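## Task

The connecting door between the two rooms is locked, and the bin of loose parts has already come through the pass box and sits on the floor in front of it. Lift the bin onto the bench so that its entire bottom rests on the bench. The pass box's two doors are interlocked: either one opens only while the other is completely closed, and both must be completely closed at the end. Release the bin and move the robots away afterwards. A robot that tips over or finishes leaning fails the task, and anything that stays in place only because a robot is holding it does not count.

## Robot and tools

ROBOTS. Two identical Hello Robot Stretch 3 units, r1 and r2. Each has a base with two drive wheels and a rear passive omni wheel, a mast carrying a lift, a telescoping arm that reaches out to the robot's right side, a wrist (yaw, pitch, roll), a two-finger gripper, and a head with pan and tilt. The base is 0.33 m long and 0.34 m wide and cannot move sideways; to move the hand forward you drive the base. Turns pivot about the midpoint of the drive wheels, 0.05 m behind the front edge. With the arm pulled in and the wrist folded, a turn sweeps a 0.28 m radius; an unfolded level wrist sticks out further.

FRAMES. Base frame: origin on the floor between the drive wheels, x forward, y left, z up. hand_pose is in this frame, located where the closed fingertips meet; with wrist joints at zero its x axis points up, y back toward the mast, z toward the robot's rear. The odometry frame is the base frame at scene start. Each robot reports only in its own frames, so where the robots are relative to each other can only be judged from images, lidar_m, wrist_depth_mm and head_depth_mm.

execute_actions. Argument "actions": a list holding one action or none (none just returns state and images). The action is an object keyed by "r1" and/or "r2"; each robot may get "base", "joints", "contact_limits". All motions in it start at once. "base" holds exactly one relative command: {"translate_m": d}, a straight drive of d metres from where the base last measured itself, forward positive, -1 to 1; or {"rotate_rad": d}, an on-the-spot turn of d radians, left/counter-clockwise positive, -3.2 to 3.2. "joints" holds absolute targets by name: lift_m 0 to 1.1 (arm height on mast); arm_m 0 to 0.52 (extension); wrist_yaw_rad -1.345 to 4.42 (0 along the arm, positive toward the front, 3.0 folded over the base); wrist_pitch_rad -1.57 to 0.451 (0 level, negative tips fingers down); wrist_roll_rad -2.911 to 2.911 (0 fingers side by side, level); gripper_m -0.089 to 0.179 (larger is wider; the real fingertip gap is 0.007 to 0.025 smaller, zero below 0.007); head_pan_rad -3.953 to 1.73 (0 forward, positive left, -1.57 along the arm); head_tilt_rad -1.53 to 0.419 (negative looks down). "contact_limits": {"arm_m": effort percent 1 to 100}; the arm halts with contact_stop at that effort and holds no harder until the next action. Argument "cameras": list of r1_head_camera, r1_nav_camera, r1_wrist_camera, r2_head_camera, r2_nav_camera, r2_wrist_camera, or "all"; omitted/null means all, [] none. Any unknown key or out-of-range number rejects the whole call. An action runs at most 15 s. Joints, bases or robots left out may keep pushing toward earlier targets without any status saying so. After a reported stop, the remaining calls in the same reply are skipped.

wait: "seconds" 0 to 10; commands nothing and returns the same state and images. zoom_image: "camera" plus "region" [x0, y0, x1, y1] in pixels of that camera's latest full image, origin top-left, at most 504 by 504. finished_scene: "scene" is the current scene's number; it ends the scene irreversibly and reports success, so the goal must already be met and stable.

RESULTS. base_status and joint_status: done, off_target (resting short, may still push), contact_stop, time_out, torque_fault (the last three drop the target and hold). For the base, done only means the wheels turned the commanded amount, slip included. on_its_own covers uncommanded parts; its "held at" is a target, not a position. joint_positions, hand_pose, base_odometry (wheel-counted, heading -3.142 to 3.142, left positive), turned_by_wheels and turned_by_imu (turn since last result), base_tilt in degrees (forward/right positive, bias up to about 4). motor_effort in percent, positive toward higher joint values, bracket is peak; readings carry sizable bias and noise; positive wheel effort pushes forward. contact_limits shows current, default and maximum. lidar_m: 12 distances in metres, 30-degree sectors starting straight ahead and going counter-clockwise (4th left, 7th behind, 10th right), scanning a plane 0.17 m above the floor, range 0.15 to 12, "-" means nothing; it sees other robots but not glass or itself, and the mast or low lift can hide sectors 5, 6, 9, 10. wrist_depth_mm (45 to 1000) and head_depth_mm (280 to 4000, sideways image) are 7x7 grids of median depth from top left. "pictures" names the image order. Calibration lines give K and T_world_to_cam relative to the carrying robot's base frame.

SPEED. The base reaches 0.30 m/s and 1.9 rad/s only with the arm stowed (lift_m under 0.30, arm_m under 0.03, wrist_yaw_rad over 2.54); otherwise 0.10 m/s and 0.63 rad/s.

GRIPPER. Grip with a gripper_m below the object's width; release with at least 0.02 above the contact value. Neither the reading nor done proves a grasp. To re-squeeze, send a new value.

SAFETY. Never let the robots press together; once bases touch, even millimetres more is a hard press, and no line reports contact. Same commands give slightly different travel (up to 2.5 cm per metre), which matters when both carry one load. Lift and arm go slack after a contact stop; base, wrist and head have no such stop and keep pushing. Fold or unfold the wrist only with lift_m between 0.32 and 0.95, wrist_pitch_rad -0.4, roll near 0; folded, the lift may go down to 0.25. With wrist_yaw_rad below -0.4, keep pitch at -0.5 or lower. Arm pushes with the gripper above about 0.45 m, repeated pushes, driving while holding something fixed, or snagging furniture (especially reversing) can tip a robot: undo in small steps, free the gripper, lower lift to about 0.2. Avoid drops, slams and long hard pushes that cause wrist torque faults. Loose objects may get brief random nudges.

Each tool is called after "Request:" as name(argument=value, ...) on one line, values as JSON.

## Session

Request:
execute_actions(actions=[])

Scene clock: 0.00 s.
r1.base_odometry: x=+0.000 y=+0.000 heading=+0.000 (m, m, rad; r1's odometry frame)
r1.turned_by_wheels: +0.000 (rad since the last result)
r1.turned_by_imu: +0.000 (rad since the last result)
r1.base_tilt: forward=-0.2 right=-0.3 (deg)
r1.lidar_m: 2.47 1.07 0.82 0.81 0.86 0.78 0.76 0.81 1.16 3.99 2.18 3.21
r1.head_depth_mm: 1747 2584 3451 3407 3445 3405 2260 / 1744 2549 3601 3527 3507 3460 2258 / 1754 2643 3567 3508 3532 3454 2245 / 1758 2648 3650 3594 3573 3367 2229 / 1787 2633 3436 3481 3543 3165 2216 / 1795 2226 2266 2325 2335 2410 2166 / 1631 1687 1720 1725 1755 1795 1806
r1.base_status: not commanded
r1.joint_positions: lift_m=+0.484 arm_m=+0.000 wrist_yaw_rad=+2.892 wrist_pitch_rad=-0.497 wrist_roll_rad=-0.007 gripper_m=+0.037 head_pan_rad=-0.013 head_tilt_rad=+0.008
r1.joint_status: not commanded
r1.motor_effort: left_wheel=+0 right_wheel=+0 lift_m=+32 arm_m=+0 wrist_yaw_rad=+1 wrist_pitch_rad=+4 wrist_roll_rad=+0 gripper_m=+0 head_pan_rad=+0 head_tilt_rad=+1 (%)
r1.hand_pose: x=+0.0316 y=+0.0617 z=+0.4795 quat_wxyz=(+0.258, +0.699, +0.088, +0.661) (m; r1's base frame)
r1.wrist_depth_mm: - 736 787 834 872 875 947 / 806 844 851 895 933 979 - / 866 - 960 - - - - / 940 - 985 960 984 - - / 811 789 839 822 855 851 836 / 682 672 - 686 730 723 716 / 598 606 641 637 618 619 620
r2.base_odometry: x=+0.000 y=+0.000 heading=+0.000 (m, m, rad; r2's odometry frame)
r2.turned_by_wheels: +0.000 (rad since the last result)
r2.turned_by_imu: +0.000 (rad since the last result)
r2.base_tilt: forward=-1.7 right=+2.4 (deg)
r2.lidar_m: 1.89 1.28 1.19 1.21 1.14 1.06 1.08 1.37 2.99 2.49 1.72 3.71
r2.head_depth_mm: 1857 2674 3509 3511 3469 3407 2599 / 1858 2714 3658 3666 3605 3552 2583 / 1858 2716 3207 3266 3381 3390 2550 / 1910 2489 2583 2664 2121 2672 2517 / 1930 2138 2139 2117 1811 1899 2223 / 1777 1847 1843 1790 1667 1670 1894 / 1585 1602 1624 1624 1630 1645 1658
r2.base_status: not commanded
r2.joint_positions: lift_m=+0.387 arm_m=+0.002 wrist_yaw_rad=+2.881 wrist_pitch_rad=-0.337 wrist_roll_rad=-0.016 gripper_m=+0.037 head_pan_rad=-0.012 head_tilt_rad=-0.001
r2.joint_status: not commanded
r2.motor_effort: left_wheel=+0 right_wheel=-1 lift_m=+32 arm_m=+0 wrist_yaw_rad=-1 wrist_pitch_rad=+5 wrist_roll_rad=+0 gripper_m=-1 head_pan_rad=+0 head_tilt_rad=+2 (%)
r2.hand_pose: x=+0.0390 y=+0.0787 z=+0.4180 quat_wxyz=(+0.208, +0.701, +0.029, +0.682) (m; r2's base frame)
r2.wrist_depth_mm: - - - - - - 975 / - - - - - - - / 963 - - - - - - / - - - - - - - / 827 - 847 810 829 791 781 / 680 - - 663 - 655 655 / 574 569 569 570 562 565 562
pictures: r1_head_camera (sideways: a quarter turn clockwise sets it upright), r1_nav_camera (sideways: a quarter turn counterclockwise sets it upright), r1_wrist_camera, r2_head_camera (sideways: a quarter turn clockwise sets it upright), r2_nav_camera (sideways: a quarter turn counterclockwise sets it upright), r2_wrist_camera
Images, in order (width x height): r1_head_camera 896x504, r1_nav_camera 672x504, r1_wrist_camera 644x364, r2_head_camera 896x504, r2_nav_camera 672x504, r2_wrist_camera 644x364.

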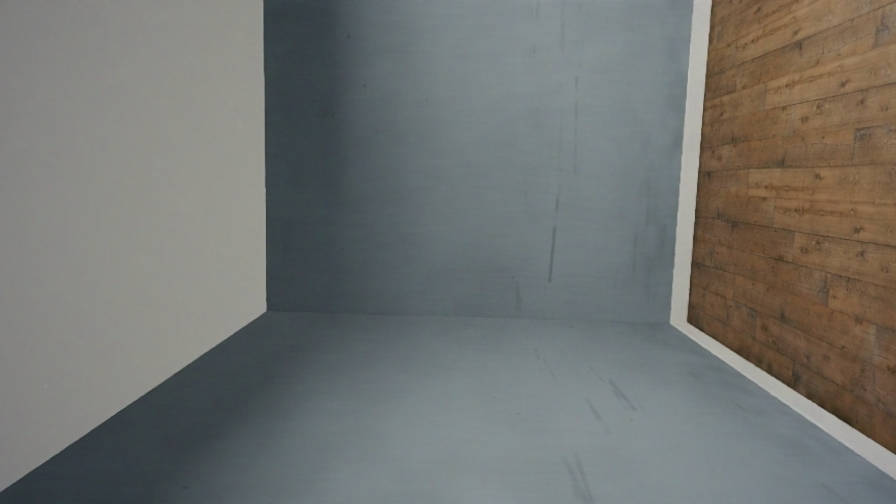

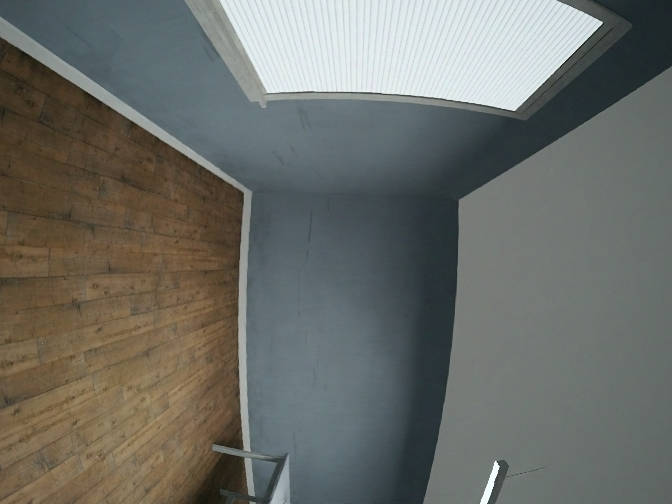

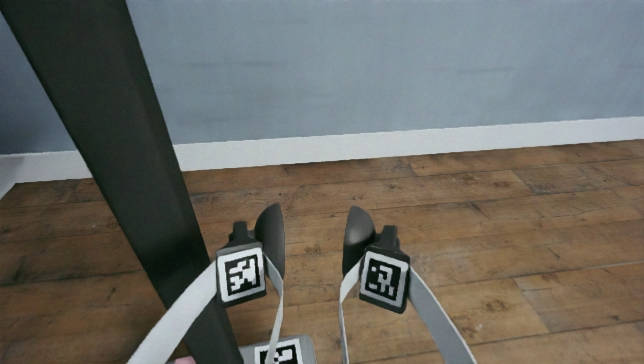

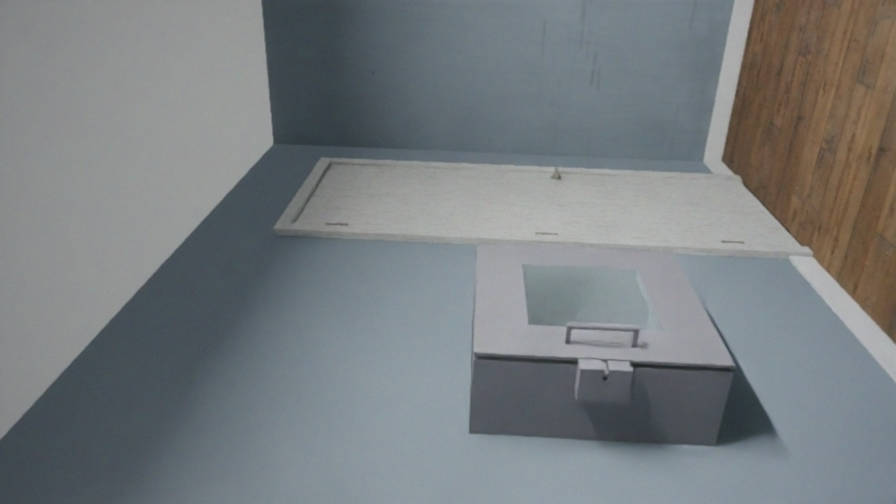

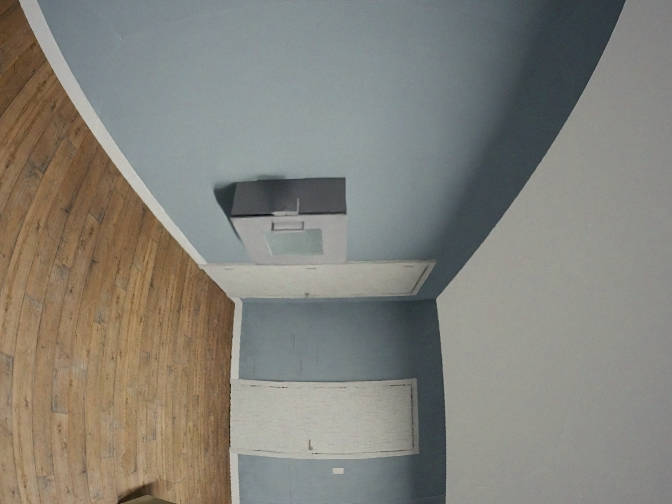

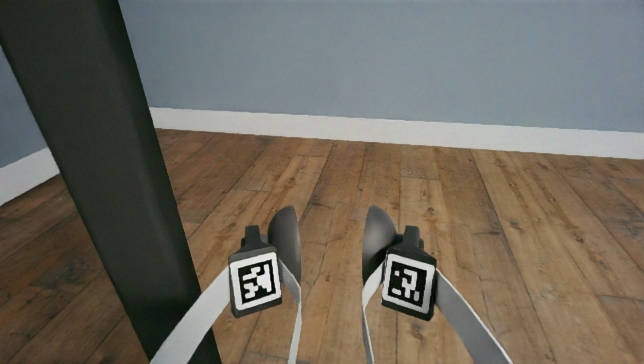

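Request:
execute_actions(actions=[{"r1":{"joints":{"head_pan_rad":-1.2,"head_tilt_rad":-0.35,"lift_m":0.27,"wrist_pitch_rad":-0.4}},"r2":{"joints":{"head_pan_rad":-1.1,"head_tilt_rad":-0.35}}}], cameras=["r1_head_camera","r1_nav_camera","r2_head_camera","r2_nav_camera"])

Scene clock: 8.93 s.
r1.base_odometry: x=+0.000 y=+0.000 heading=+0.000 (m, m, rad; r1's odometry frame)
r1.turned_by_wheels: +0.000 (rad since the last result)
r1.turned_by_imu: +0.000 (rad since the last result)
r1.base_tilt: forward=-0.2 right=-0.4 (deg)
r1.lidar_m: 2.47 1.07 0.83 0.81 0.86 0.77 0.76 0.81 1.17 3.99 2.18 3.22
r1.head_depth_mm: 3425 3585 3817 3860 2529 1849 1447 / 3621 3856 - - 2526 1831 1434 / 3826 - - - 2511 1830 1454 / - - - 3464 2525 1833 1445 / - - - 3216 2448 1814 1438 / - - - 3540 2540 1825 1449 / - - - 3681 2521 1842 1445
r1.base_status: not commanded
r1.joint_positions: lift_m=+0.270 arm_m=+0.000 wrist_yaw_rad=+2.892 wrist_pitch_rad=-0.421 wrist_roll_rad=-0.007 gripper_m=+0.037 head_pan_rad=-1.193 head_tilt_rad=-0.345
r1.joint_status: all done
r1.motor_effort: left_wheel=+0(0) right_wheel=+0(0) lift_m=+27(26) arm_m=+0(0) wrist_yaw_rad=+1(1) wrist_pitch_rad=+7(6) wrist_roll_rad=+0(0) gripper_m=-1(0) head_pan_rad=-5(58) head_tilt_rad=-2(20) (%)
r1.hand_pose: x=+0.0342 y=+0.0717 z=+0.2823 quat_wxyz=(+0.233, +0.702, +0.061, +0.670) (m; r1's base frame)
r1.wrist_depth_mm: - 735 787 802 818 884 930 / 770 819 849 871 894 972 - / 810 867 870 907 927 942 975 / 684 - 700 727 724 719 751 / 575 - 585 586 596 592 591 / 473 - - 475 493 490 490 / - - - 418 419 428 423
r2.base_odometry: x=+0.000 y=+0.000 heading=+0.000 (m, m, rad; r2's odometry frame)
r2.turned_by_wheels: +0.000 (rad since the last result)
r2.turned_by_imu: +0.000 (rad since the last result)
r2.base_tilt: forward=-1.7 right=+2.6 (deg)
r2.lidar_m: 1.89 1.28 1.19 1.21 1.14 1.06 1.08 1.37 3.00 2.49 1.72 3.70
r2.head_depth_mm: 3388 3472 3674 3696 2750 2007 1579 / 3731 3856 - 2552 2551 1997 1577 / - - - 2469 2318 2007 1572 / 3919 - - 2355 2294 1976 1561 / 3679 3886 - - 2197 1967 1549 / 3434 3624 3839 3913 1953 1916 1568 / 3262 3477 3606 3750 2624 1940 1536
r2.base_status: not commanded
r2.joint_positions: lift_m=+0.387 arm_m=+0.002 wrist_yaw_rad=+2.881 wrist_pitch_rad=-0.337 wrist_roll_rad=-0.016 gripper_m=+0.037 head_pan_rad=-1.093 head_tilt_rad=-0.345
r2.joint_status: all done
r2.motor_effort: left_wheel=+0(1) right_wheel=-2(1) lift_m=+31(32) arm_m=+0(1) wrist_yaw_rad=+0(1) wrist_pitch_rad=+5(5) wrist_roll_rad=+0(1) gripper_m=-1(1) head_pan_rad=-3(34) head_tilt_rad=-1(22) (%)
r2.hand_pose: x=+0.0390 y=+0.0787 z=+0.4180 quat_wxyz=(+0.208, +0.701, +0.029, +0.682) (m; r2's base frame)
r2.wrist_depth_mm: - - - - - - 962 / - - - - - - - / 989 - - - - - - / 960 - - - - - - / 812 - 844 809 830 788 787 / 675 - - 662 - 652 651 / 579 567 578 567 566 565 559
pictures: r1_head_camera (sideways: a quarter turn clockwise sets it upright), r1_nav_camera (sideways: a quarter turn counterclockwise sets it upright), r2_head_camera (sideways: a quarter turn clockwise sets it upright), r2_nav_camera (sideways: a quarter turn counterclockwise sets it upright)
camera_calibration (this result's frames):
r1_head_camera: T_world_to_cam=[[-0.149716, 0.270157, -0.951105, 1.25578], [0.904887, 0.425099, -0.0216933, 0.0258145], [0.398453, -0.86389, -0.308105, 0.358376], [0, 0, 0, 1]] pos_world=[0.0218557, -0.0406347, 1.30536]
r1_nav_camera: T_world_to_cam=[[0.154063, -0.337955, 0.928467, -1.17717], [-0.931365, -0.363405, 0.022267, 0.0318029], [0.329884, -0.868172, -0.370747, 0.441843], [0, 0, 0, 1]] pos_world=[0.065221, -0.00267714, 1.25607]
r2_head_camera: T_world_to_cam=[[-0.189843, 0.245574, -0.950607, 1.26179], [0.87157, 0.487915, -0.0480133, 0.0637673], [0.452025, -0.837635, -0.306662, 0.351156], [0, 0, 0, 1]] pos_world=[0.025233, -0.0468355, 1.31022]
r2_nav_camera: T_world_to_cam=[[0.131303, -0.311494, 0.941133, -1.18166], [-0.881522, -0.470996, -0.0329031, 0.0967834], [0.453519, -0.825309, -0.336432, 0.391927], [0, 0, 0, 1]] pos_world=[0.0627255, 0.000965141, 1.24714]
Images, in order (width x height): r1_head_camera 896x504, r1_nav_camera 672x504, r2_head_camera 896x504, r2_nav_camera 672x504.

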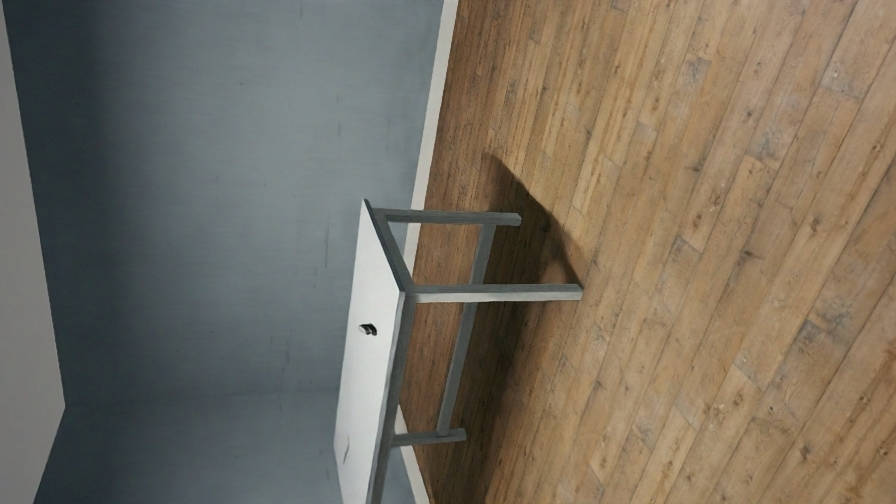

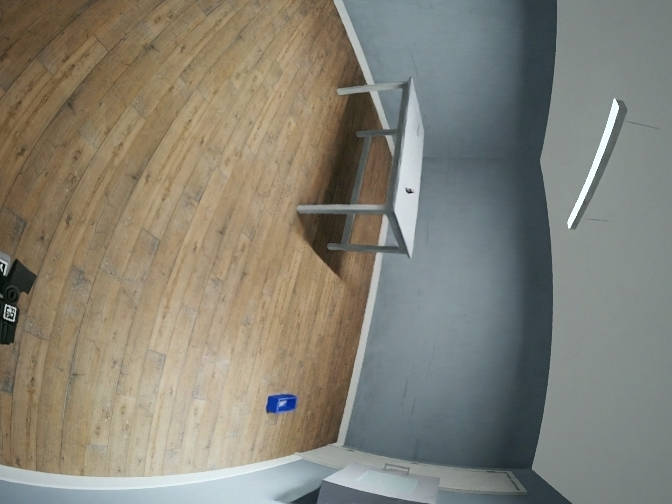

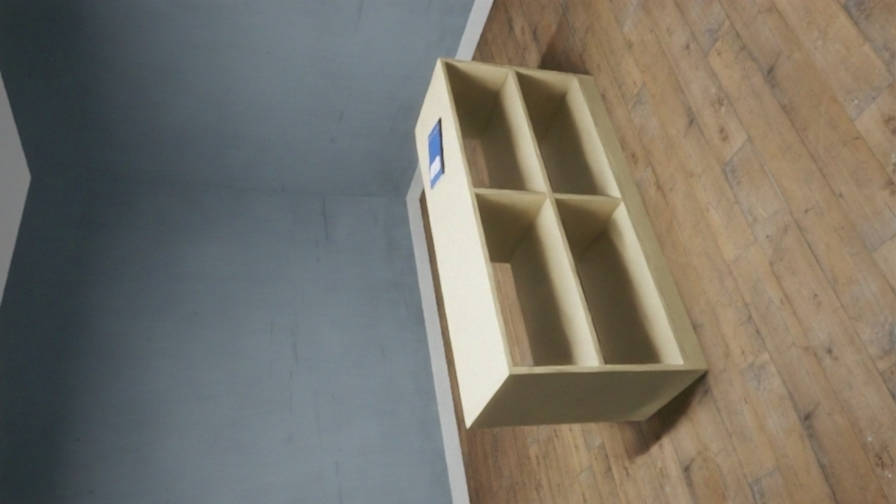

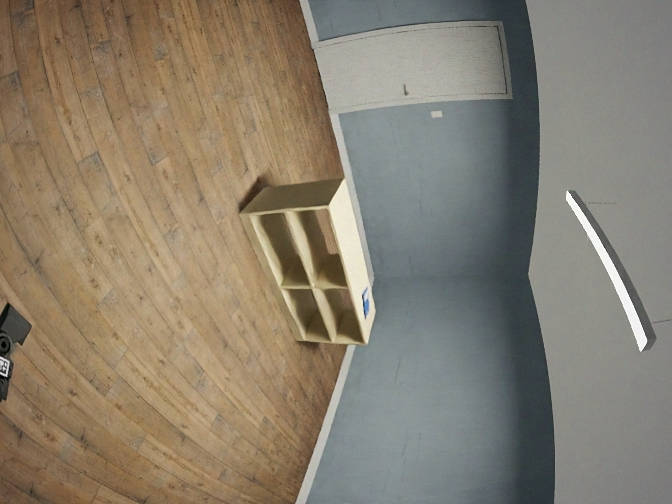

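Request:
execute_actions(actions=[{"r1":{"base":{"rotate_rad":-1.54},"joints":{"head_pan_rad":-0.45,"head_tilt_rad":-0.5}},"r2":{"joints":{"head_pan_rad":0.1,"head_tilt_rad":-0.2}}}], cameras=["r1_head_camera","r2_head_camera"])

Request:
zoom_image(camera="r2_head_camera", region=[300,150,650,420])

Request:
execute_actions(actions=[{"r1":{"base":{"translate_m":1.0},"joints":{"head_pan_rad":-0.6,"head_tilt_rad":-0.5}}}], cameras=["r1_head_camera","r1_nav_camera"])

Scene clock: 28.83 s.
r1.base_odometry: x=+0.000 y=+0.000 heading=-1.540 (m, m, rad; r1's odometry frame)
r1.turned_by_wheels: -1.540 (rad since the last result)
r1.turned_by_imu: -1.525 (rad since the last result)
r1.base_tilt: forward=-0.2 right=-0.3 (deg)
r1.lidar_m: 3.98 2.17 3.22 2.22 1.04 0.82 0.81 0.87 0.77 0.76 0.82 1.23
r1.head_depth_mm: 1148 1194 1246 1295 1351 1416 1287 / 1384 1443 1520 1611 1709 1579 1289 / 1744 1637 1783 2133 1971 1578 1293 / 2355 1786 2101 2702 2025 1572 1284 / 3322 3683 3983 2842 2008 1578 1291 / 3358 3596 3957 2858 2026 1578 1296 / 3280 3532 3786 2832 2037 1593 1287
r1.base_status: done
r1.joint_positions: lift_m=+0.270 arm_m=+0.000 wrist_yaw_rad=+2.892 wrist_pitch_rad=-0.420 wrist_roll_rad=-0.007 gripper_m=+0.037 head_pan_rad=-0.457 head_tilt_rad=-0.494
r1.joint_status: all done
r1.motor_effort: left_wheel=+2(16) right_wheel=-3(9) lift_m=+26(27) arm_m=+0(0) wrist_yaw_rad=+1(1) wrist_pitch_rad=+7(7) wrist_roll_rad=+0(0) gripper_m=+0(0) head_pan_rad=+4(53) head_tilt_rad=-3(15) (%)
r1.hand_pose: x=+0.0342 y=+0.0717 z=+0.2823 quat_wxyz=(+0.233, +0.702, +0.061, +0.670) (m; r1's base frame)
r1.wrist_depth_mm: - - - - - - - / - - - - - - - / 874 919 929 946 955 941 987 / 687 - 694 710 728 714 760 / 568 - 594 582 598 604 592 / 472 - - 476 497 494 494 / - - - 418 424 427 426
r2.base_odometry: x=+0.000 y=+0.000 heading=+0.000 (m, m, rad; r2's odometry frame)
r2.turned_by_wheels: +0.000 (rad since the last result)
r2.turned_by_imu: +0.000 (rad since the last result)
r2.base_tilt: forward=-1.7 right=+2.5 (deg)
r2.lidar_m: 1.89 1.28 1.19 1.21 1.14 1.06 1.08 1.38 2.99 2.49 1.72 3.70
r2.head_depth_mm: 2866 3408 3542 3587 3659 2452 1844 / 2639 2888 3042 3233 3302 2449 1820 / 2301 2386 2396 2184 2794 2470 1831 / 1956 2029 1999 1739 2241 2317 1805 / 1720 1766 1758 1729 1892 2054 1792 / 1500 1564 1608 1665 1730 1763 1733 / 1358 1393 1434 1492 1519 1569 1600
r2.base_status: not commanded
r2.joint_positions: lift_m=+0.387 arm_m=+0.002 wrist_yaw_rad=+2.881 wrist_pitch_rad=-0.337 wrist_roll_rad=-0.016 gripper_m=+0.037 head_pan_rad=+0.093 head_tilt_rad=-0.211
r2.joint_status: all done
r2.motor_effort: left_wheel=+0(0) right_wheel=-1(1) lift_m=+31(32) arm_m=+0(1) wrist_yaw_rad=-1(0) wrist_pitch_rad=+5(5) wrist_roll_rad=+1(0) gripper_m=+0(1) head_pan_rad=+3(33) head_tilt_rad=+4(18) (%)
r2.hand_pose: x=+0.0390 y=+0.0787 z=+0.4180 quat_wxyz=(+0.208, +0.701, +0.029, +0.682) (m; r2's base frame)
r2.wrist_depth_mm: - - - - - - 973 / - - - - - - - / 977 - - - - - - / 970 - - - - - - / 823 - 846 801 830 792 791 / 678 - - 666 - 656 657 / 577 578 565 568 566 563 558
pictures: r1_head_camera (sideways: a quarter turn clockwise sets it upright), r2_head_camera (sideways: a quarter turn clockwise sets it upright)
camera_calibration (this result's frames):
r1_head_camera: T_world_to_cam=[[-0.415577, 0.16042, -0.8953, 1.18457], [0.38324, 0.923566, -0.0124057, 0.0169018], [0.824878, -0.34827, -0.445292, 0.534303], [0, 0, 0, 1]] pos_world=[0.0450693, -0.0195579, 1.29868]
r2_head_camera: T_world_to_cam=[[-0.169583, -0.0716114, -0.982911, 1.30389], [-0.117947, 0.991663, -0.0518994, 0.0748712], [0.978432, 0.10713, -0.176616, 0.178682], [0, 0, 0, 1]] pos_world=[0.0551214, -0.0000156867, 1.31705]
Images, in order (width x height): r1_head_camera 896x504, r2_head_camera 896x504.

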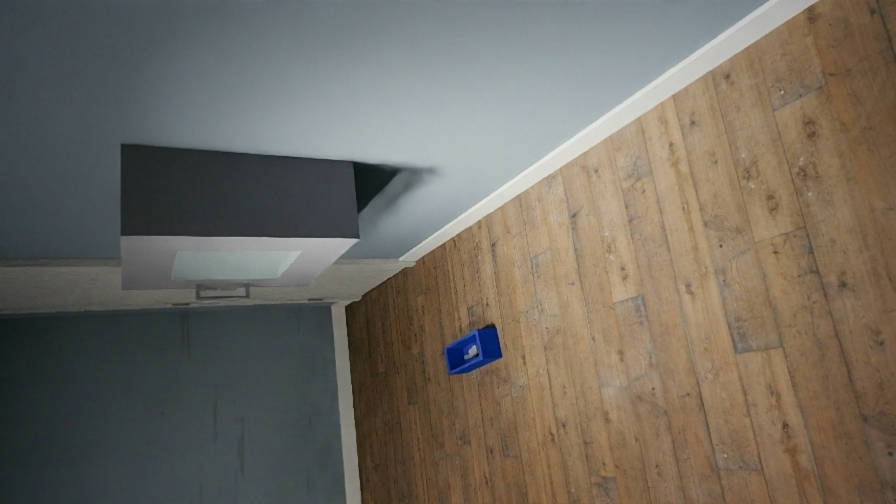

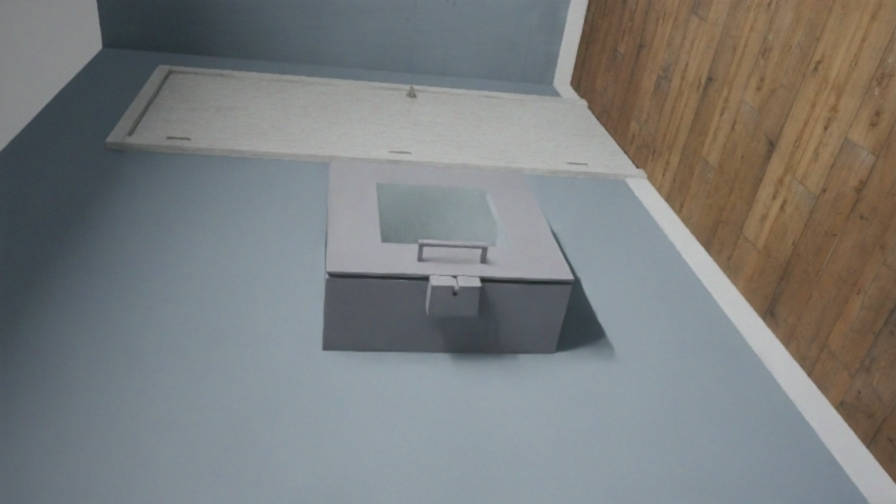

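Region (300, 150, 650, 420) of r2_head_camera's 896x504 image, scaled by 1.440, with more detail than that image has; it fills the top 389 rows of this view, and the rest is white.

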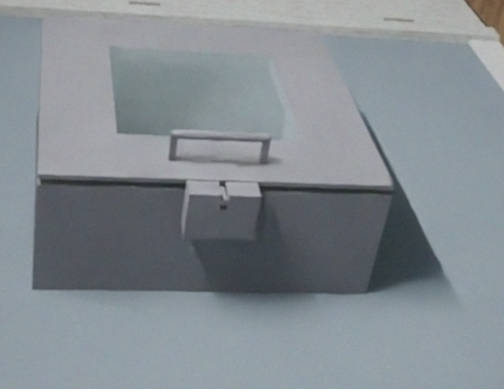

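Scene clock: 33.77 s.
r1.base_odometry: x=+0.031 y=-1.000 heading=-1.540 (m, m, rad; r1's odometry frame)
r1.turned_by_wheels: +0.000 (rad since the last result)
r1.turned_by_imu: -0.001 (rad since the last result)
r1.base_tilt: forward=-0.3 right=-0.3 (deg)
r1.lidar_m: 2.97 1.40 1.37 3.47 2.32 1.82 1.80 1.12 0.88 0.87 0.94 1.41
r1.head_depth_mm: 1072 814 878 962 1337 1423 1292 / 1231 959 1442 1097 1613 1574 1294 / 1496 1194 1380 1733 1895 1573 1288 / 1788 1937 2132 2354 2011 1566 1287 / 2301 2531 2968 2836 2036 1591 1298 / 2544 2788 2974 2808 2027 1582 1291 / 2467 2629 2867 2823 2007 1575 1288
r1.base_status: done
r1.joint_positions: lift_m=+0.270 arm_m=+0.000 wrist_yaw_rad=+2.892 wrist_pitch_rad=-0.420 wrist_roll_rad=-0.007 gripper_m=+0.037 head_pan_rad=-0.593 head_tilt_rad=-0.494
r1.joint_status: all done
r1.motor_effort: left_wheel=+2(15) right_wheel=-2(6) lift_m=+27(26) arm_m=+0(0) wrist_yaw_rad=+0(1) wrist_pitch_rad=+7(7) wrist_roll_rad=+0(0) gripper_m=+0(0) head_pan_rad=-5(24) head_tilt_rad=-2(2) (%)
r1.hand_pose: x=+0.0342 y=+0.0718 z=+0.2824 quat_wxyz=(+0.233, +0.702, +0.061, +0.670) (m; r1's base frame)
r1.wrist_depth_mm: - - - - - - - / - - - - - - - / 884 888 936 942 936 - 968 / 693 - 704 706 725 721 735 / 557 - 613 582 593 602 587 / 485 - - 479 492 492 496 / - - - 422 424 424 430
r2.base_odometry: x=+0.000 y=+0.000 heading=+0.000 (m, m, rad; r2's odometry frame)
r2.turned_by_wheels: +0.000 (rad since the last result)
r2.turned_by_imu: +0.000 (rad since the last result)
r2.base_tilt: forward=-1.6 right=+2.5 (deg)
r2.lidar_m: 1.90 1.28 1.19 1.21 1.14 1.06 1.08 1.37 2.99 2.49 1.72 3.71
r2.head_depth_mm: 2929 3467 3528 3615 3556 2476 1839 / 2685 2820 3050 3198 3303 2520 1844 / 2293 2409 2396 2186 2815 2446 1828 / 1957 2055 1979 1736 2244 2300 1798 / 1705 1769 1766 1742 1886 2081 1799 / 1508 1558 1613 1669 1714 1778 1738 / 1354 1403 1427 1468 1520 1563 1601
r2.base_status: not commanded
r2.joint_positions: lift_m=+0.387 arm_m=+0.002 wrist_yaw_rad=+2.881 wrist_pitch_rad=-0.337 wrist_roll_rad=-0.016 gripper_m=+0.037 head_pan_rad=+0.093 head_tilt_rad=-0.211
r2.joint_status: not commanded
r2.motor_effort: left_wheel=+0(0) right_wheel=-1(1) lift_m=+32(31) arm_m=-1(0) wrist_yaw_rad=-1(1) wrist_pitch_rad=+5(5) wrist_roll_rad=+1(1) gripper_m=-1(1) head_pan_rad=+3(3) head_tilt_rad=+5(5) (%)
r2.hand_pose: x=+0.0390 y=+0.0787 z=+0.4180 quat_wxyz=(+0.208, +0.701, +0.029, +0.682) (m; r2's base frame)
r2.wrist_depth_mm: - - - - - - 961 / - - - - - - - / 981 - - - - - - / 994 - - - - - - / 830 - 841 800 823 788 781 / 673 - - 662 - 657 652 / 579 571 570 574 561 560 557
pictures: r1_head_camera (sideways: a quarter turn clockwise sets it upright), r1_nav_camera (sideways: a quarter turn counterclockwise sets it upright)
camera_calibration (this result's frames):
r1_head_camera: T_world_to_cam=[[-0.390458, 0.215544, -0.895032, 1.18407], [0.504824, 0.863134, -0.0123674, 0.0161102], [0.769867, -0.456663, -0.44583, 0.535339], [0, 0, 0, 1]] pos_world=[0.0420587, -0.0246561, 1.29865]
r1_nav_camera: T_world_to_cam=[[0.428936, -0.266772, 0.863045, -1.0935], [-0.560819, -0.827621, 0.022906, 0.028715], [0.708164, -0.493837, -0.504607, 0.613722], [0, 0, 0, 1]] pos_world=[0.0505292, 0.0351287, 1.25277]
Images, in order (width x height): r1_head_camera 896x504, r1_nav_camera 672x504.

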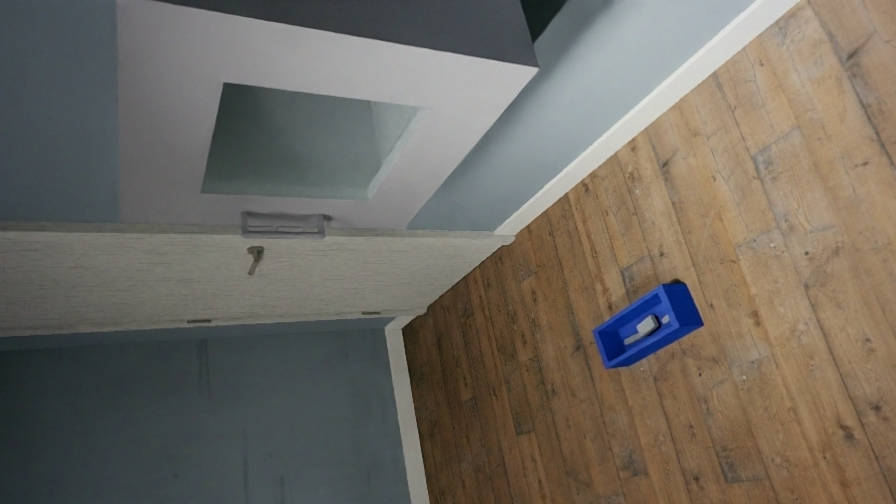

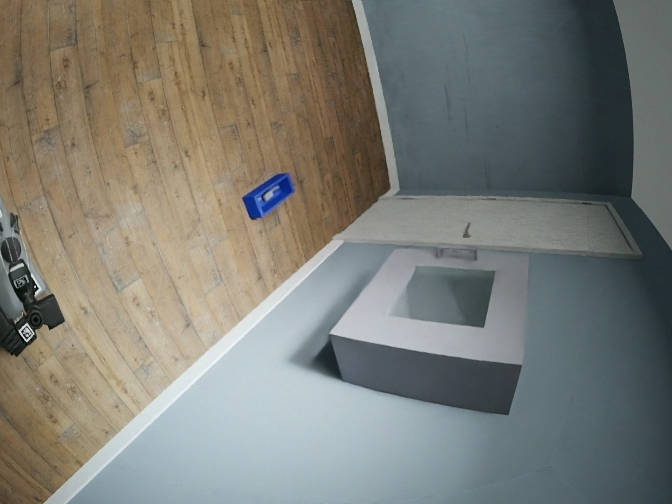

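Request:
execute_actions(actions=[{"r1":{"base":{"translate_m":1.0},"joints":{"head_pan_rad":-1.5,"head_tilt_rad":-0.8}}}], cameras=[])

Request:
execute_actions(actions=[{"r1":{"base":{"translate_m":0.15},"joints":{"lift_m":0.4}}}], cameras=[])

Request:
execute_actions(actions=[{"r1":{"base":{"translate_m":0.13},"joints":{"wrist_yaw_rad":0.0,"arm_m":0.1}}}], cameras=[])

Request:
execute_actions(actions=[{"r1":{"joints":{"wrist_pitch_rad":-1.57,"wrist_roll_rad":1.57,"gripper_m":0.179,"arm_m":0.22,"head_tilt_rad":-1.0}}}], cameras=["r1_head_camera","r1_nav_camera","r1_wrist_camera"])

Scene clock: 56.07 s.
r1.base_odometry: x=+0.062 y=-1.999 heading=-1.540 (m, m, rad; r1's odometry frame)
r1.turned_by_wheels: +0.000 (rad since the last result)
r1.turned_by_imu: -0.002 (rad since the last result)
r1.base_tilt: forward=-0.3 right=-0.4 (deg)
r1.lidar_m: 1.98 2.13 1.08 0.99 3.62 2.84 2.74 1.26 1.00 0.98 1.06 1.55
r1.head_depth_mm: 2671 1218 959 1224 1448 1297 1127 / - 1245 858 1260 1468 1297 1126 / 1113 1227 879 1326 1502 1302 1131 / 633 723 847 1384 1524 1301 1128 / 655 743 1136 1450 1526 1257 1130 / 894 1040 1234 1523 1527 1305 1134 / 929 1076 1285 1560 1525 1310 1140
r1.base_status: done
r1.joint_positions: lift_m=+0.270 arm_m=+0.000 wrist_yaw_rad=+2.892 wrist_pitch_rad=-0.420 wrist_roll_rad=-0.007 gripper_m=+0.037 head_pan_rad=-1.493 head_tilt_rad=-0.790
r1.joint_status: all done
r1.motor_effort: left_wheel=+2(15) right_wheel=-2(7) lift_m=+27(27) arm_m=+0(0) wrist_yaw_rad=+0(1) wrist_pitch_rad=+7(7) wrist_roll_rad=+0(0) gripper_m=-1(0) head_pan_rad=-4(57) head_tilt_rad=-4(20) (%)
r1.hand_pose: x=+0.0342 y=+0.0718 z=+0.2825 quat_wxyz=(+0.233, +0.702, +0.061, +0.670) (m; r1's base frame)
r1.wrist_depth_mm: - - - - - - - / - - - - - - - / 889 931 927 964 969 993 941 / 691 - 709 728 722 739 745 / 555 - 588 581 598 594 611 / 477 - - 482 499 491 500 / - - - 414 423 423 429
r2.base_odometry: x=+0.000 y=+0.000 heading=+0.000 (m, m, rad; r2's odometry frame)
r2.turned_by_wheels: +0.000 (rad since the last result)
r2.turned_by_imu: +0.000 (rad since the last result)
r2.base_tilt: forward=-1.6 right=+2.5 (deg)
r2.lidar_m: 1.90 1.28 1.19 1.21 1.14 1.06 1.08 1.38 3.00 2.50 1.72 3.72
r2.head_depth_mm: 2908 3439 3423 3553 3569 2473 1836 / 2688 2858 3076 3259 3284 2472 1824 / 2302 2423 2393 2167 2760 2411 1816 / 1973 2021 1990 1759 2267 2313 1815 / 1708 1770 1752 1747 1887 2064 1787 / 1510 1559 1609 1674 1718 1791 1731 / 1352 1392 1432 1478 1535 1574 1598
r2.base_status: not commanded
r2.joint_positions: lift_m=+0.387 arm_m=+0.002 wrist_yaw_rad=+2.881 wrist_pitch_rad=-0.337 wrist_roll_rad=-0.016 gripper_m=+0.037 head_pan_rad=+0.093 head_tilt_rad=-0.211
r2.joint_status: not commanded
r2.motor_effort: left_wheel=+0(0) right_wheel=-1(1) lift_m=+32(31) arm_m=+0(1) wrist_yaw_rad=+0(1) wrist_pitch_rad=+5(5) wrist_roll_rad=+0(1) gripper_m=+0(1) head_pan_rad=+3(3) head_tilt_rad=+5(5) (%)
r2.hand_pose: x=+0.0390 y=+0.0787 z=+0.4180 quat_wxyz=(+0.208, +0.701, +0.029, +0.682) (m; r2's base frame)
r2.wrist_depth_mm: - - - - - - 973 / - - - - - - - / 987 - - - - - - / 987 - - - - - - / 830 - 846 803 828 805 787 / 676 - - 665 - 652 651 / 579 577 571 564 565 559 562
pictures: none
No camera images: the call's "cameras" was empty. Leave "cameras" out to get every camera's image.

Scene clock: 58.77 s.
r1.base_odometry: x=+0.067 y=-2.149 heading=-1.540 (m, m, rad; r1's odometry frame)
r1.turned_by_wheels: +0.000 (rad since the last result)
r1.turned_by_imu: +0.000 (rad since the last result)
r1.base_tilt: forward=-0.3 right=-0.4 (deg)
r1.lidar_m: 1.83 1.97 1.01 1.00 3.60 2.99 2.79 1.29 1.02 1.00 1.08 1.58
r1.head_depth_mm: 2635 1233 961 1246 1458 1296 1130 / 615 709 836 1300 1476 1294 1127 / 636 711 845 1351 1524 1295 1127 / 857 961 1166 1400 1529 1296 1133 / 893 1023 1201 1465 1523 1305 1136 / 913 1057 1256 1526 1535 1308 1135 / 944 1074 1279 1594 1534 1300 1137
r1.base_status: done
r1.joint_positions: lift_m=+0.400 arm_m=+0.000 wrist_yaw_rad=+2.892 wrist_pitch_rad=-0.419 wrist_roll_rad=-0.007 gripper_m=+0.037 head_pan_rad=-1.493 head_tilt_rad=-0.790
r1.joint_status: all done
r1.motor_effort: left_wheel=+2(15) right_wheel=-2(9) lift_m=+37(41) arm_m=+0(0) wrist_yaw_rad=+0(1) wrist_pitch_rad=+6(7) wrist_roll_rad=+0(0) gripper_m=+0(0) head_pan_rad=-4(4) head_tilt_rad=-5(4) (%)
r1.hand_pose: x=+0.0342 y=+0.0718 z=+0.4122 quat_wxyz=(+0.232, +0.702, +0.061, +0.670) (m; r1's base frame)
r1.wrist_depth_mm: - 940 - - - - - / - - - - - - - / - - - - - - - / 917 - 936 973 988 996 989 / 764 - 800 788 808 795 806 / 634 629 - 645 659 673 658 / 557 537 574 565 558 565 564
r2.base_odometry: x=+0.000 y=+0.000 heading=+0.000 (m, m, rad; r2's odometry frame)
r2.turned_by_wheels: +0.000 (rad since the last result)
r2.turned_by_imu: +0.000 (rad since the last result)
r2.base_tilt: forward=-1.7 right=+2.5 (deg)
r2.lidar_m: 1.89 1.28 1.19 1.21 1.14 1.06 1.08 1.37 2.99 2.49 1.72 3.70
r2.head_depth_mm: 2938 3419 3482 3667 3601 2508 1838 / 2661 2888 3041 3219 3317 2454 1828 / 2276 2384 2378 2184 2787 2469 1817 / 1953 2028 1979 1746 2228 2307 1815 / 1702 1753 1750 1752 1875 2059 1796 / 1517 1569 1610 1666 1716 1792 1736 / 1348 1397 1435 1469 1532 1574 1614
r2.base_status: not commanded
r2.joint_positions: lift_m=+0.387 arm_m=+0.002 wrist_yaw_rad=+2.881 wrist_pitch_rad=-0.337 wrist_roll_rad=-0.016 gripper_m=+0.037 head_pan_rad=+0.093 head_tilt_rad=-0.211
r2.joint_status: not commanded
r2.motor_effort: left_wheel=+0(0) right_wheel=-1(1) lift_m=+32(32) arm_m=+0(0) wrist_yaw_rad=-1(0) wrist_pitch_rad=+5(5) wrist_roll_rad=+0(0) gripper_m=-1(0) head_pan_rad=+3(3) head_tilt_rad=+5(5) (%)
r2.hand_pose: x=+0.0390 y=+0.0787 z=+0.4180 quat_wxyz=(+0.208, +0.701, +0.029, +0.682) (m; r2's base frame)
r2.wrist_depth_mm: - - - - - - 960 / - - - - - - - / 985 - - - - - - / 972 - - - - - - / 809 - 843 806 836 788 776 / 669 - - 664 - 659 653 / 572 575 569 572 563 559 555
pictures: none
No camera images: the call's "cameras" was empty. Leave "cameras" out to get every camera's image.

Scene clock: 61.30 s.
r1.base_odometry: x=+0.071 y=-2.279 heading=-1.540 (m, m, rad; r1's odometry frame)
r1.turned_by_wheels: +0.000 (rad since the last result)
r1.turned_by_imu: +0.000 (rad since the last result)
r1.base_tilt: forward=-0.3 right=-0.3 (deg)
r1.lidar_m: 1.70 1.83 0.96 1.32 1.03 3.12 2.82 1.30 1.03 1.01 1.09 1.60
r1.head_depth_mm: 616 685 803 1266 1457 1296 1125 / 825 725 881 1320 1481 1293 - / 857 980 1136 1359 1524 1328 1073 / 882 1010 1186 1422 1523 1294 1111 / 907 1041 1225 1484 1530 1297 1134 / 929 1054 1248 1528 1541 1308 1137 / 937 1095 1291 1608 1532 1302 1135
r1.base_status: done
r1.joint_positions: lift_m=+0.400 arm_m=+0.100 wrist_yaw_rad=+0.002 wrist_pitch_rad=-0.419 wrist_roll_rad=-0.007 gripper_m=+0.037 head_pan_rad=-1.493 head_tilt_rad=-0.790
r1.joint_status: all done
r1.motor_effort: left_wheel=+2(9) right_wheel=-3(4) lift_m=+37(37) arm_m=+2(1) wrist_yaw_rad=-1(2) wrist_pitch_rad=+7(7) wrist_roll_rad=+0(0) gripper_m=-1(1) head_pan_rad=-4(4) head_tilt_rad=-4(4) (%)
r1.hand_pose: x=-0.0212 y=-0.4690 z=+0.4122 quat_wxyz=(+0.694, +0.148, -0.689, -0.146) (m; r1's base frame)
r1.wrist_depth_mm: 682 644 643 624 594 574 569 / 755 738 687 698 653 630 616 / 822 795 822 741 715 678 659 / 905 877 839 817 788 755 718 / 740 753 796 781 801 782 783 / 652 632 607 644 674 654 658 / 538 553 562 563 564 574 573
r2.base_odometry: x=+0.000 y=+0.000 heading=+0.000 (m, m, rad; r2's odometry frame)
r2.turned_by_wheels: +0.000 (rad since the last result)
r2.turned_by_imu: +0.000 (rad since the last result)
r2.base_tilt: forward=-1.8 right=+2.4 (deg)
r2.lidar_m: 1.90 1.28 1.19 1.21 1.14 1.06 1.08 1.38 2.99 2.50 1.72 3.72
r2.head_depth_mm: 2946 3406 3538 3619 3562 2480 1848 / 2686 2873 3071 3223 3309 2464 1836 / 2305 2404 2404 2172 2754 2414 1821 / 1968 2039 1981 1751 2249 2291 1812 / 1694 1758 1753 1753 1891 2050 1791 / 1515 1567 1613 1660 1710 1775 1720 / 1362 1387 1436 1488 1525 1568 1603
r2.base_status: not commanded
r2.joint_positions: lift_m=+0.387 arm_m=+0.002 wrist_yaw_rad=+2.881 wrist_pitch_rad=-0.337 wrist_roll_rad=-0.016 gripper_m=+0.037 head_pan_rad=+0.093 head_tilt_rad=-0.211
r2.joint_status: not commanded
r2.motor_effort: left_wheel=+0(0) right_wheel=-1(1) lift_m=+31(32) arm_m=+0(0) wrist_yaw_rad=-1(0) wrist_pitch_rad=+5(5) wrist_roll_rad=+0(0) gripper_m=-1(1) head_pan_rad=+3(2) head_tilt_rad=+5(4) (%)
r2.hand_pose: x=+0.0390 y=+0.0787 z=+0.4180 quat_wxyz=(+0.208, +0.701, +0.029, +0.682) (m; r2's base frame)
r2.wrist_depth_mm: - - - - - - 957 / - - - - - - - / 971 - - - - - - / 977 - - - - - - / 813 - 841 808 831 792 785 / 684 - - 658 - 660 658 / 570 571 570 565 565 563 560
pictures: none
No camera images: the call's "cameras" was empty. Leave "cameras" out to get every camera's image.

Scene clock: 63.43 s.
r1.base_odometry: x=+0.071 y=-2.279 heading=-1.540 (m, m, rad; r1's odometry frame)
r1.turned_by_wheels: +0.000 (rad since the last result)
r1.turned_by_imu: +0.000 (rad since the last result)
r1.base_tilt: forward=-0.2 right=-0.3 (deg)
r1.lidar_m: 1.70 1.83 0.96 1.31 1.02 3.12 2.83 1.31 1.03 1.01 1.09 1.60
r1.head_depth_mm: 645 767 1246 1481 1351 1198 1082 / 865 981 1286 1512 1367 1209 - / 920 1088 1338 1540 1379 1209 - / 948 1124 1391 1556 1352 1208 1103 / 970 1170 1439 1552 1362 1224 1099 / 995 1188 1494 1569 1372 1213 1096 / 1017 1237 1553 1585 1376 1222 1101
r1.base_status: not commanded
r1.joint_positions: lift_m=+0.400 arm_m=+0.220 wrist_yaw_rad=+0.001 wrist_pitch_rad=-1.554 wrist_roll_rad=+1.565 gripper_m=+0.179 head_pan_rad=-1.493 head_tilt_rad=-0.987
r1.joint_status: all done
joint sent to its limit — the command would take r1.wrist_pitch_rad past its lower limit, so that joint was sent only as far as its limit.
r1.motor_effort: left_wheel=+2(2) right_wheel=-3(3) lift_m=+37(37) arm_m=+1(2) wrist_yaw_rad=+0(1) wrist_pitch_rad=-4(5) wrist_roll_rad=+2(2) gripper_m=+0(84) head_pan_rad=-4(4) head_tilt_rad=-4(18) (%)
r1.hand_pose: x=-0.0216 y=-0.3447 z=+0.2819 quat_wxyz=(+0.003, +0.002, -0.713, -0.701) (m; r1's base frame)
r1.wrist_depth_mm: 418 413 379 411 420 410 - / 431 430 411 423 428 - - / 445 436 402 436 433 - - / 456 454 442 452 447 - - / 466 458 433 465 461 - - / - 479 479 474 475 472 479 / 501 499 499 493 496 490 483
r2.base_odometry: x=+0.000 y=+0.000 heading=+0.000 (m, m, rad; r2's odometry frame)
r2.turned_by_wheels: +0.000 (rad since the last result)
r2.turned_by_imu: +0.000 (rad since the last result)
r2.base_tilt: forward=-1.6 right=+2.5 (deg)
r2.lidar_m: 1.90 1.28 1.19 1.21 1.14 1.06 1.08 1.37 2.99 2.49 1.72 3.72
r2.head_depth_mm: 2938 3389 3561 3502 3557 2491 1843 / 2650 2821 3068 3219 3267 2447 1825 / 2297 2383 2365 2172 2786 2439 1835 / 1966 2029 1984 1751 2244 2309 1820 / 1703 1761 1764 1745 1870 2044 1807 / 1510 1556 1614 1663 1737 1788 1719 / 1358 1381 1433 1482 1524 1569 1623
r2.base_status: not commanded
r2.joint_positions: lift_m=+0.387 arm_m=+0.002 wrist_yaw_rad=+2.881 wrist_pitch_rad=-0.337 wrist_roll_rad=-0.016 gripper_m=+0.037 head_pan_rad=+0.093 head_tilt_rad=-0.211
r2.joint_status: not commanded
r2.motor_effort: left_wheel=+1(1) right_wheel=-1(1) lift_m=+31(32) arm_m=+0(0) wrist_yaw_rad=+0(1) wrist_pitch_rad=+5(5) wrist_roll_rad=+0(0) gripper_m=+0(0) head_pan_rad=+2(3) head_tilt_rad=+4(5) (%)
r2.hand_pose: x=+0.0390 y=+0.0787 z=+0.4180 quat_wxyz=(+0.208, +0.701, +0.029, +0.682) (m; r2's base frame)
r2.wrist_depth_mm: - - - - - - 970 / - - - - - - - / 980 - - - - - - / 995 - - - - - - / 818 - 847 804 836 791 789 / 680 - - 663 - 650 650 / 570 573 566 569 564 561 555
pictures: r1_head_camera (sideways: a quarter turn clockwise sets it upright), r1_nav_camera (sideways: a quarter turn counterclockwise sets it upright), r1_wrist_camera
camera_calibration (this result's frames):
r1_head_camera: T_world_to_cam=[[-0.102329, 0.80937, -0.578315, 0.769503], [0.990116, 0.138927, 0.0192396, -0.0279966], [0.0959157, -0.57063, -0.815587, 1.02042], [0, 0, 0, 1]] pos_world=[0.00858769, -0.0366408, 1.27779]
r1_nav_camera: T_world_to_cam=[[0.0843636, -0.849075, 0.521493, -0.646282], [-0.99608, -0.0858232, 0.0214051, 0.0333386], [0.0265817, -0.521255, -0.852987, 1.07099], [0, 0, 0, 1]] pos_world=[0.059262, 0.0123768, 1.24986]
r1_wrist_camera: T_world_to_cam=[[-0.0532561, 0.99854, 0.00907306, 0.32954], [0.979627, 0.0504812, 0.19438, 0.0134168], [0.193638, 0.0192401, -0.980884, 0.45505], [0, 0, 0, 1]] pos_world=[-0.0837083, -0.338492, 0.440754]
Images, in order (width x height): r1_head_camera 896x504, r1_nav_camera 672x504, r1_wrist_camera 644x364.

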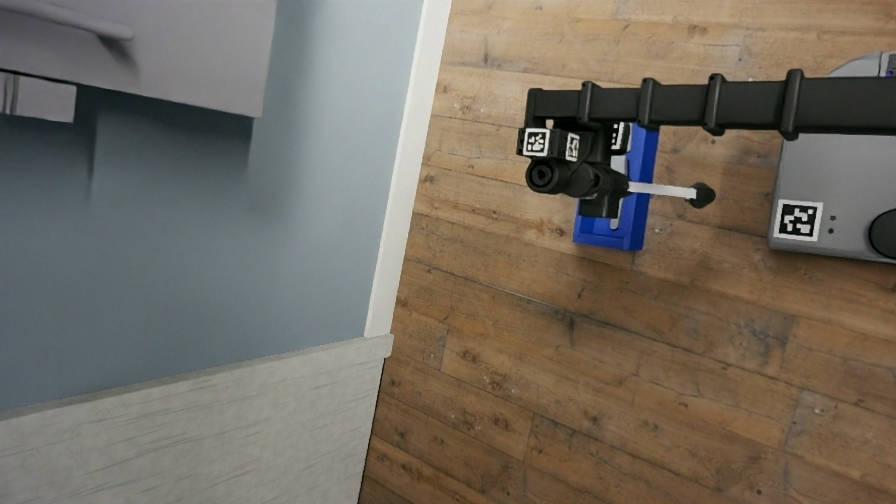

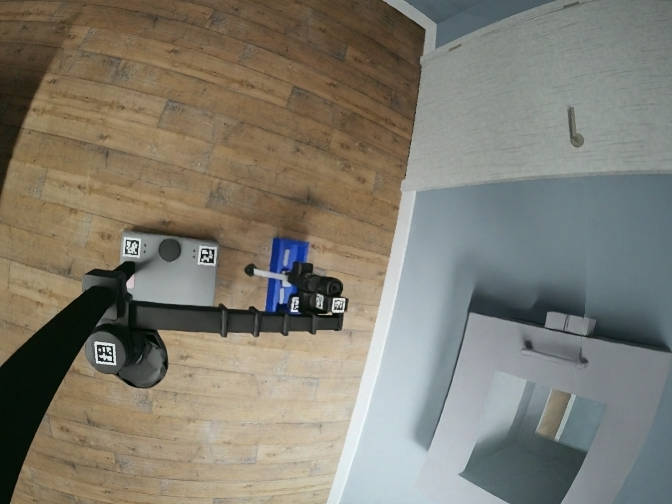

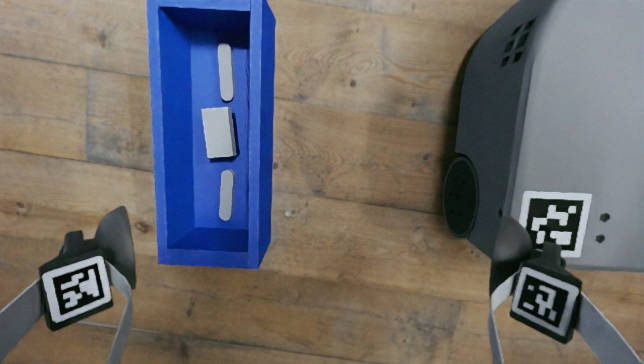

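Request:
execute_actions(actions=[{"r1":{"base":{"translate_m":-0.03},"joints":{"lift_m":0.27,"arm_m":0.345,"head_pan_rad":-1.7,"head_tilt_rad":-0.8}}}], cameras=["r1_head_camera","r1_wrist_camera"])

Scene clock: 77.37 s.
r1.base_odometry: x=+0.070 y=-2.249 heading=-1.540 (m, m, rad; r1's odometry frame)
r1.turned_by_wheels: +0.000 (rad since the last result)
r1.turned_by_imu: +0.000 (rad since the last result)
r1.base_tilt: forward=-0.3 right=-0.4 (deg)
r1.lidar_m: 1.73 1.87 0.97 1.02 1.02 3.11 2.82 1.30 1.02 1.01 1.09 1.60
r1.head_depth_mm: - 1240 885 1345 1496 1293 1122 / 3806 1206 894 1366 1505 1286 1125 / 633 712 853 1379 1548 1250 1124 / 663 732 1098 1400 1544 1226 1128 / 860 982 1156 1406 1516 1296 1126 / 863 985 1166 1422 1505 1294 1131 / 864 990 1176 1408 1525 1292 1123
r1.base_status: done
r1.joint_positions: lift_m=+0.270 arm_m=+0.345 wrist_yaw_rad=+0.000 wrist_pitch_rad=-1.555 wrist_roll_rad=+1.566 gripper_m=+0.179 head_pan_rad=-1.693 head_tilt_rad=-0.804
r1.joint_status: all done
r1.motor_effort: left_wheel=+2(4) right_wheel=-2(9) lift_m=+27(33) arm_m=+2(0) wrist_yaw_rad=+0(0) wrist_pitch_rad=-4(4) wrist_roll_rad=+2(2) gripper_m=+0(0) head_pan_rad=-5(28) head_tilt_rad=+1(13) (%)
r1.hand_pose: x=-0.0215 y=-0.4694 z=+0.1523 quat_wxyz=(+0.002, +0.002, -0.712, -0.702) (m; r1's base frame)
r1.wrist_depth_mm: 291 290 287 268 262 291 285 / 300 299 297 289 294 301 298 / 309 310 305 295 302 306 309 / 323 320 313 305 316 320 316 / 326 330 325 314 325 325 322 / - 341 335 324 335 336 333 / 350 349 344 275 346 351 347
r2.base_odometry: x=+0.000 y=+0.000 heading=+0.000 (m, m, rad; r2's odometry frame)
r2.turned_by_wheels: +0.000 (rad since the last result)
r2.turned_by_imu: +0.000 (rad since the last result)
r2.base_tilt: forward=-1.7 right=+2.5 (deg)
r2.lidar_m: 1.90 1.28 1.19 1.21 1.14 1.06 1.08 1.37 2.99 2.50 1.72 3.71
r2.head_depth_mm: 2924 3466 3506 3621 3639 2468 1850 / 2673 2884 3063 3266 3293 2449 1827 / 2334 2378 2406 2163 2788 2432 1822 / 1964 2007 1981 1741 2208 2301 1819 / 1709 1764 1750 1755 1885 2042 1807 / 1505 1561 1618 1647 1702 1783 1727 / 1355 1398 1434 1474 1513 1558 1602
r2.base_status: not commanded
r2.joint_positions: lift_m=+0.387 arm_m=+0.002 wrist_yaw_rad=+2.881 wrist_pitch_rad=-0.337 wrist_roll_rad=-0.016 gripper_m=+0.037 head_pan_rad=+0.093 head_tilt_rad=-0.211
r2.joint_status: not commanded
r2.motor_effort: left_wheel=+0(0) right_wheel=-1(1) lift_m=+32(32) arm_m=-1(1) wrist_yaw_rad=-1(1) wrist_pitch_rad=+5(5) wrist_roll_rad=+0(0) gripper_m=-1(1) head_pan_rad=+3(3) head_tilt_rad=+5(5) (%)
r2.hand_pose: x=+0.0390 y=+0.0787 z=+0.4180 quat_wxyz=(+0.208, +0.701, +0.029, +0.682) (m; r2's base frame)
r2.wrist_depth_mm: - - - - - - 957 / - - - - - - - / 978 - - - - - - / 981 - - - - - - / 817 - 851 817 825 787 782 / 676 - - 665 - 655 653 / 581 574 571 568 567 566 558
pictures: r1_head_camera (sideways: a quarter turn clockwise sets it upright), r1_wrist_camera
camera_calibration (this result's frames):
r1_head_camera: T_world_to_cam=[[0.0455664, 0.695126, -0.717442, 0.949884], [0.998311, -0.0576002, 0.00759647, -0.0128918], [-0.0360443, -0.716576, -0.696577, 0.866468], [0, 0, 0, 1]] pos_world=[0.000818473, -0.0401408, 1.28515]
r1_wrist_camera: T_world_to_cam=[[-0.0521687, 0.998585, 0.010341, 0.455061], [0.979679, 0.0491674, 0.194452, 0.0442606], [0.193668, 0.0202752, -0.980858, 0.330837], [0, 0, 0, 1]] pos_world=[-0.0836939, -0.463301, 0.311192]
Images, in order (width x height): r1_head_camera 896x504, r1_wrist_camera 644x364.

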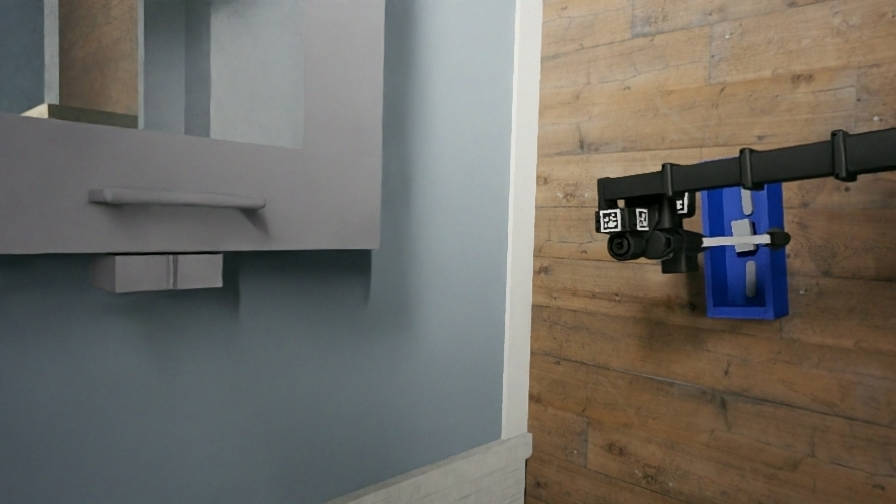

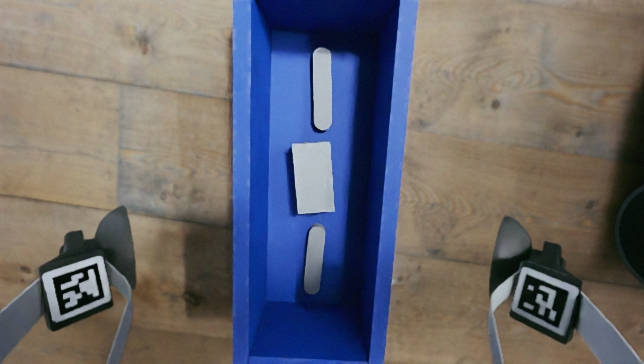

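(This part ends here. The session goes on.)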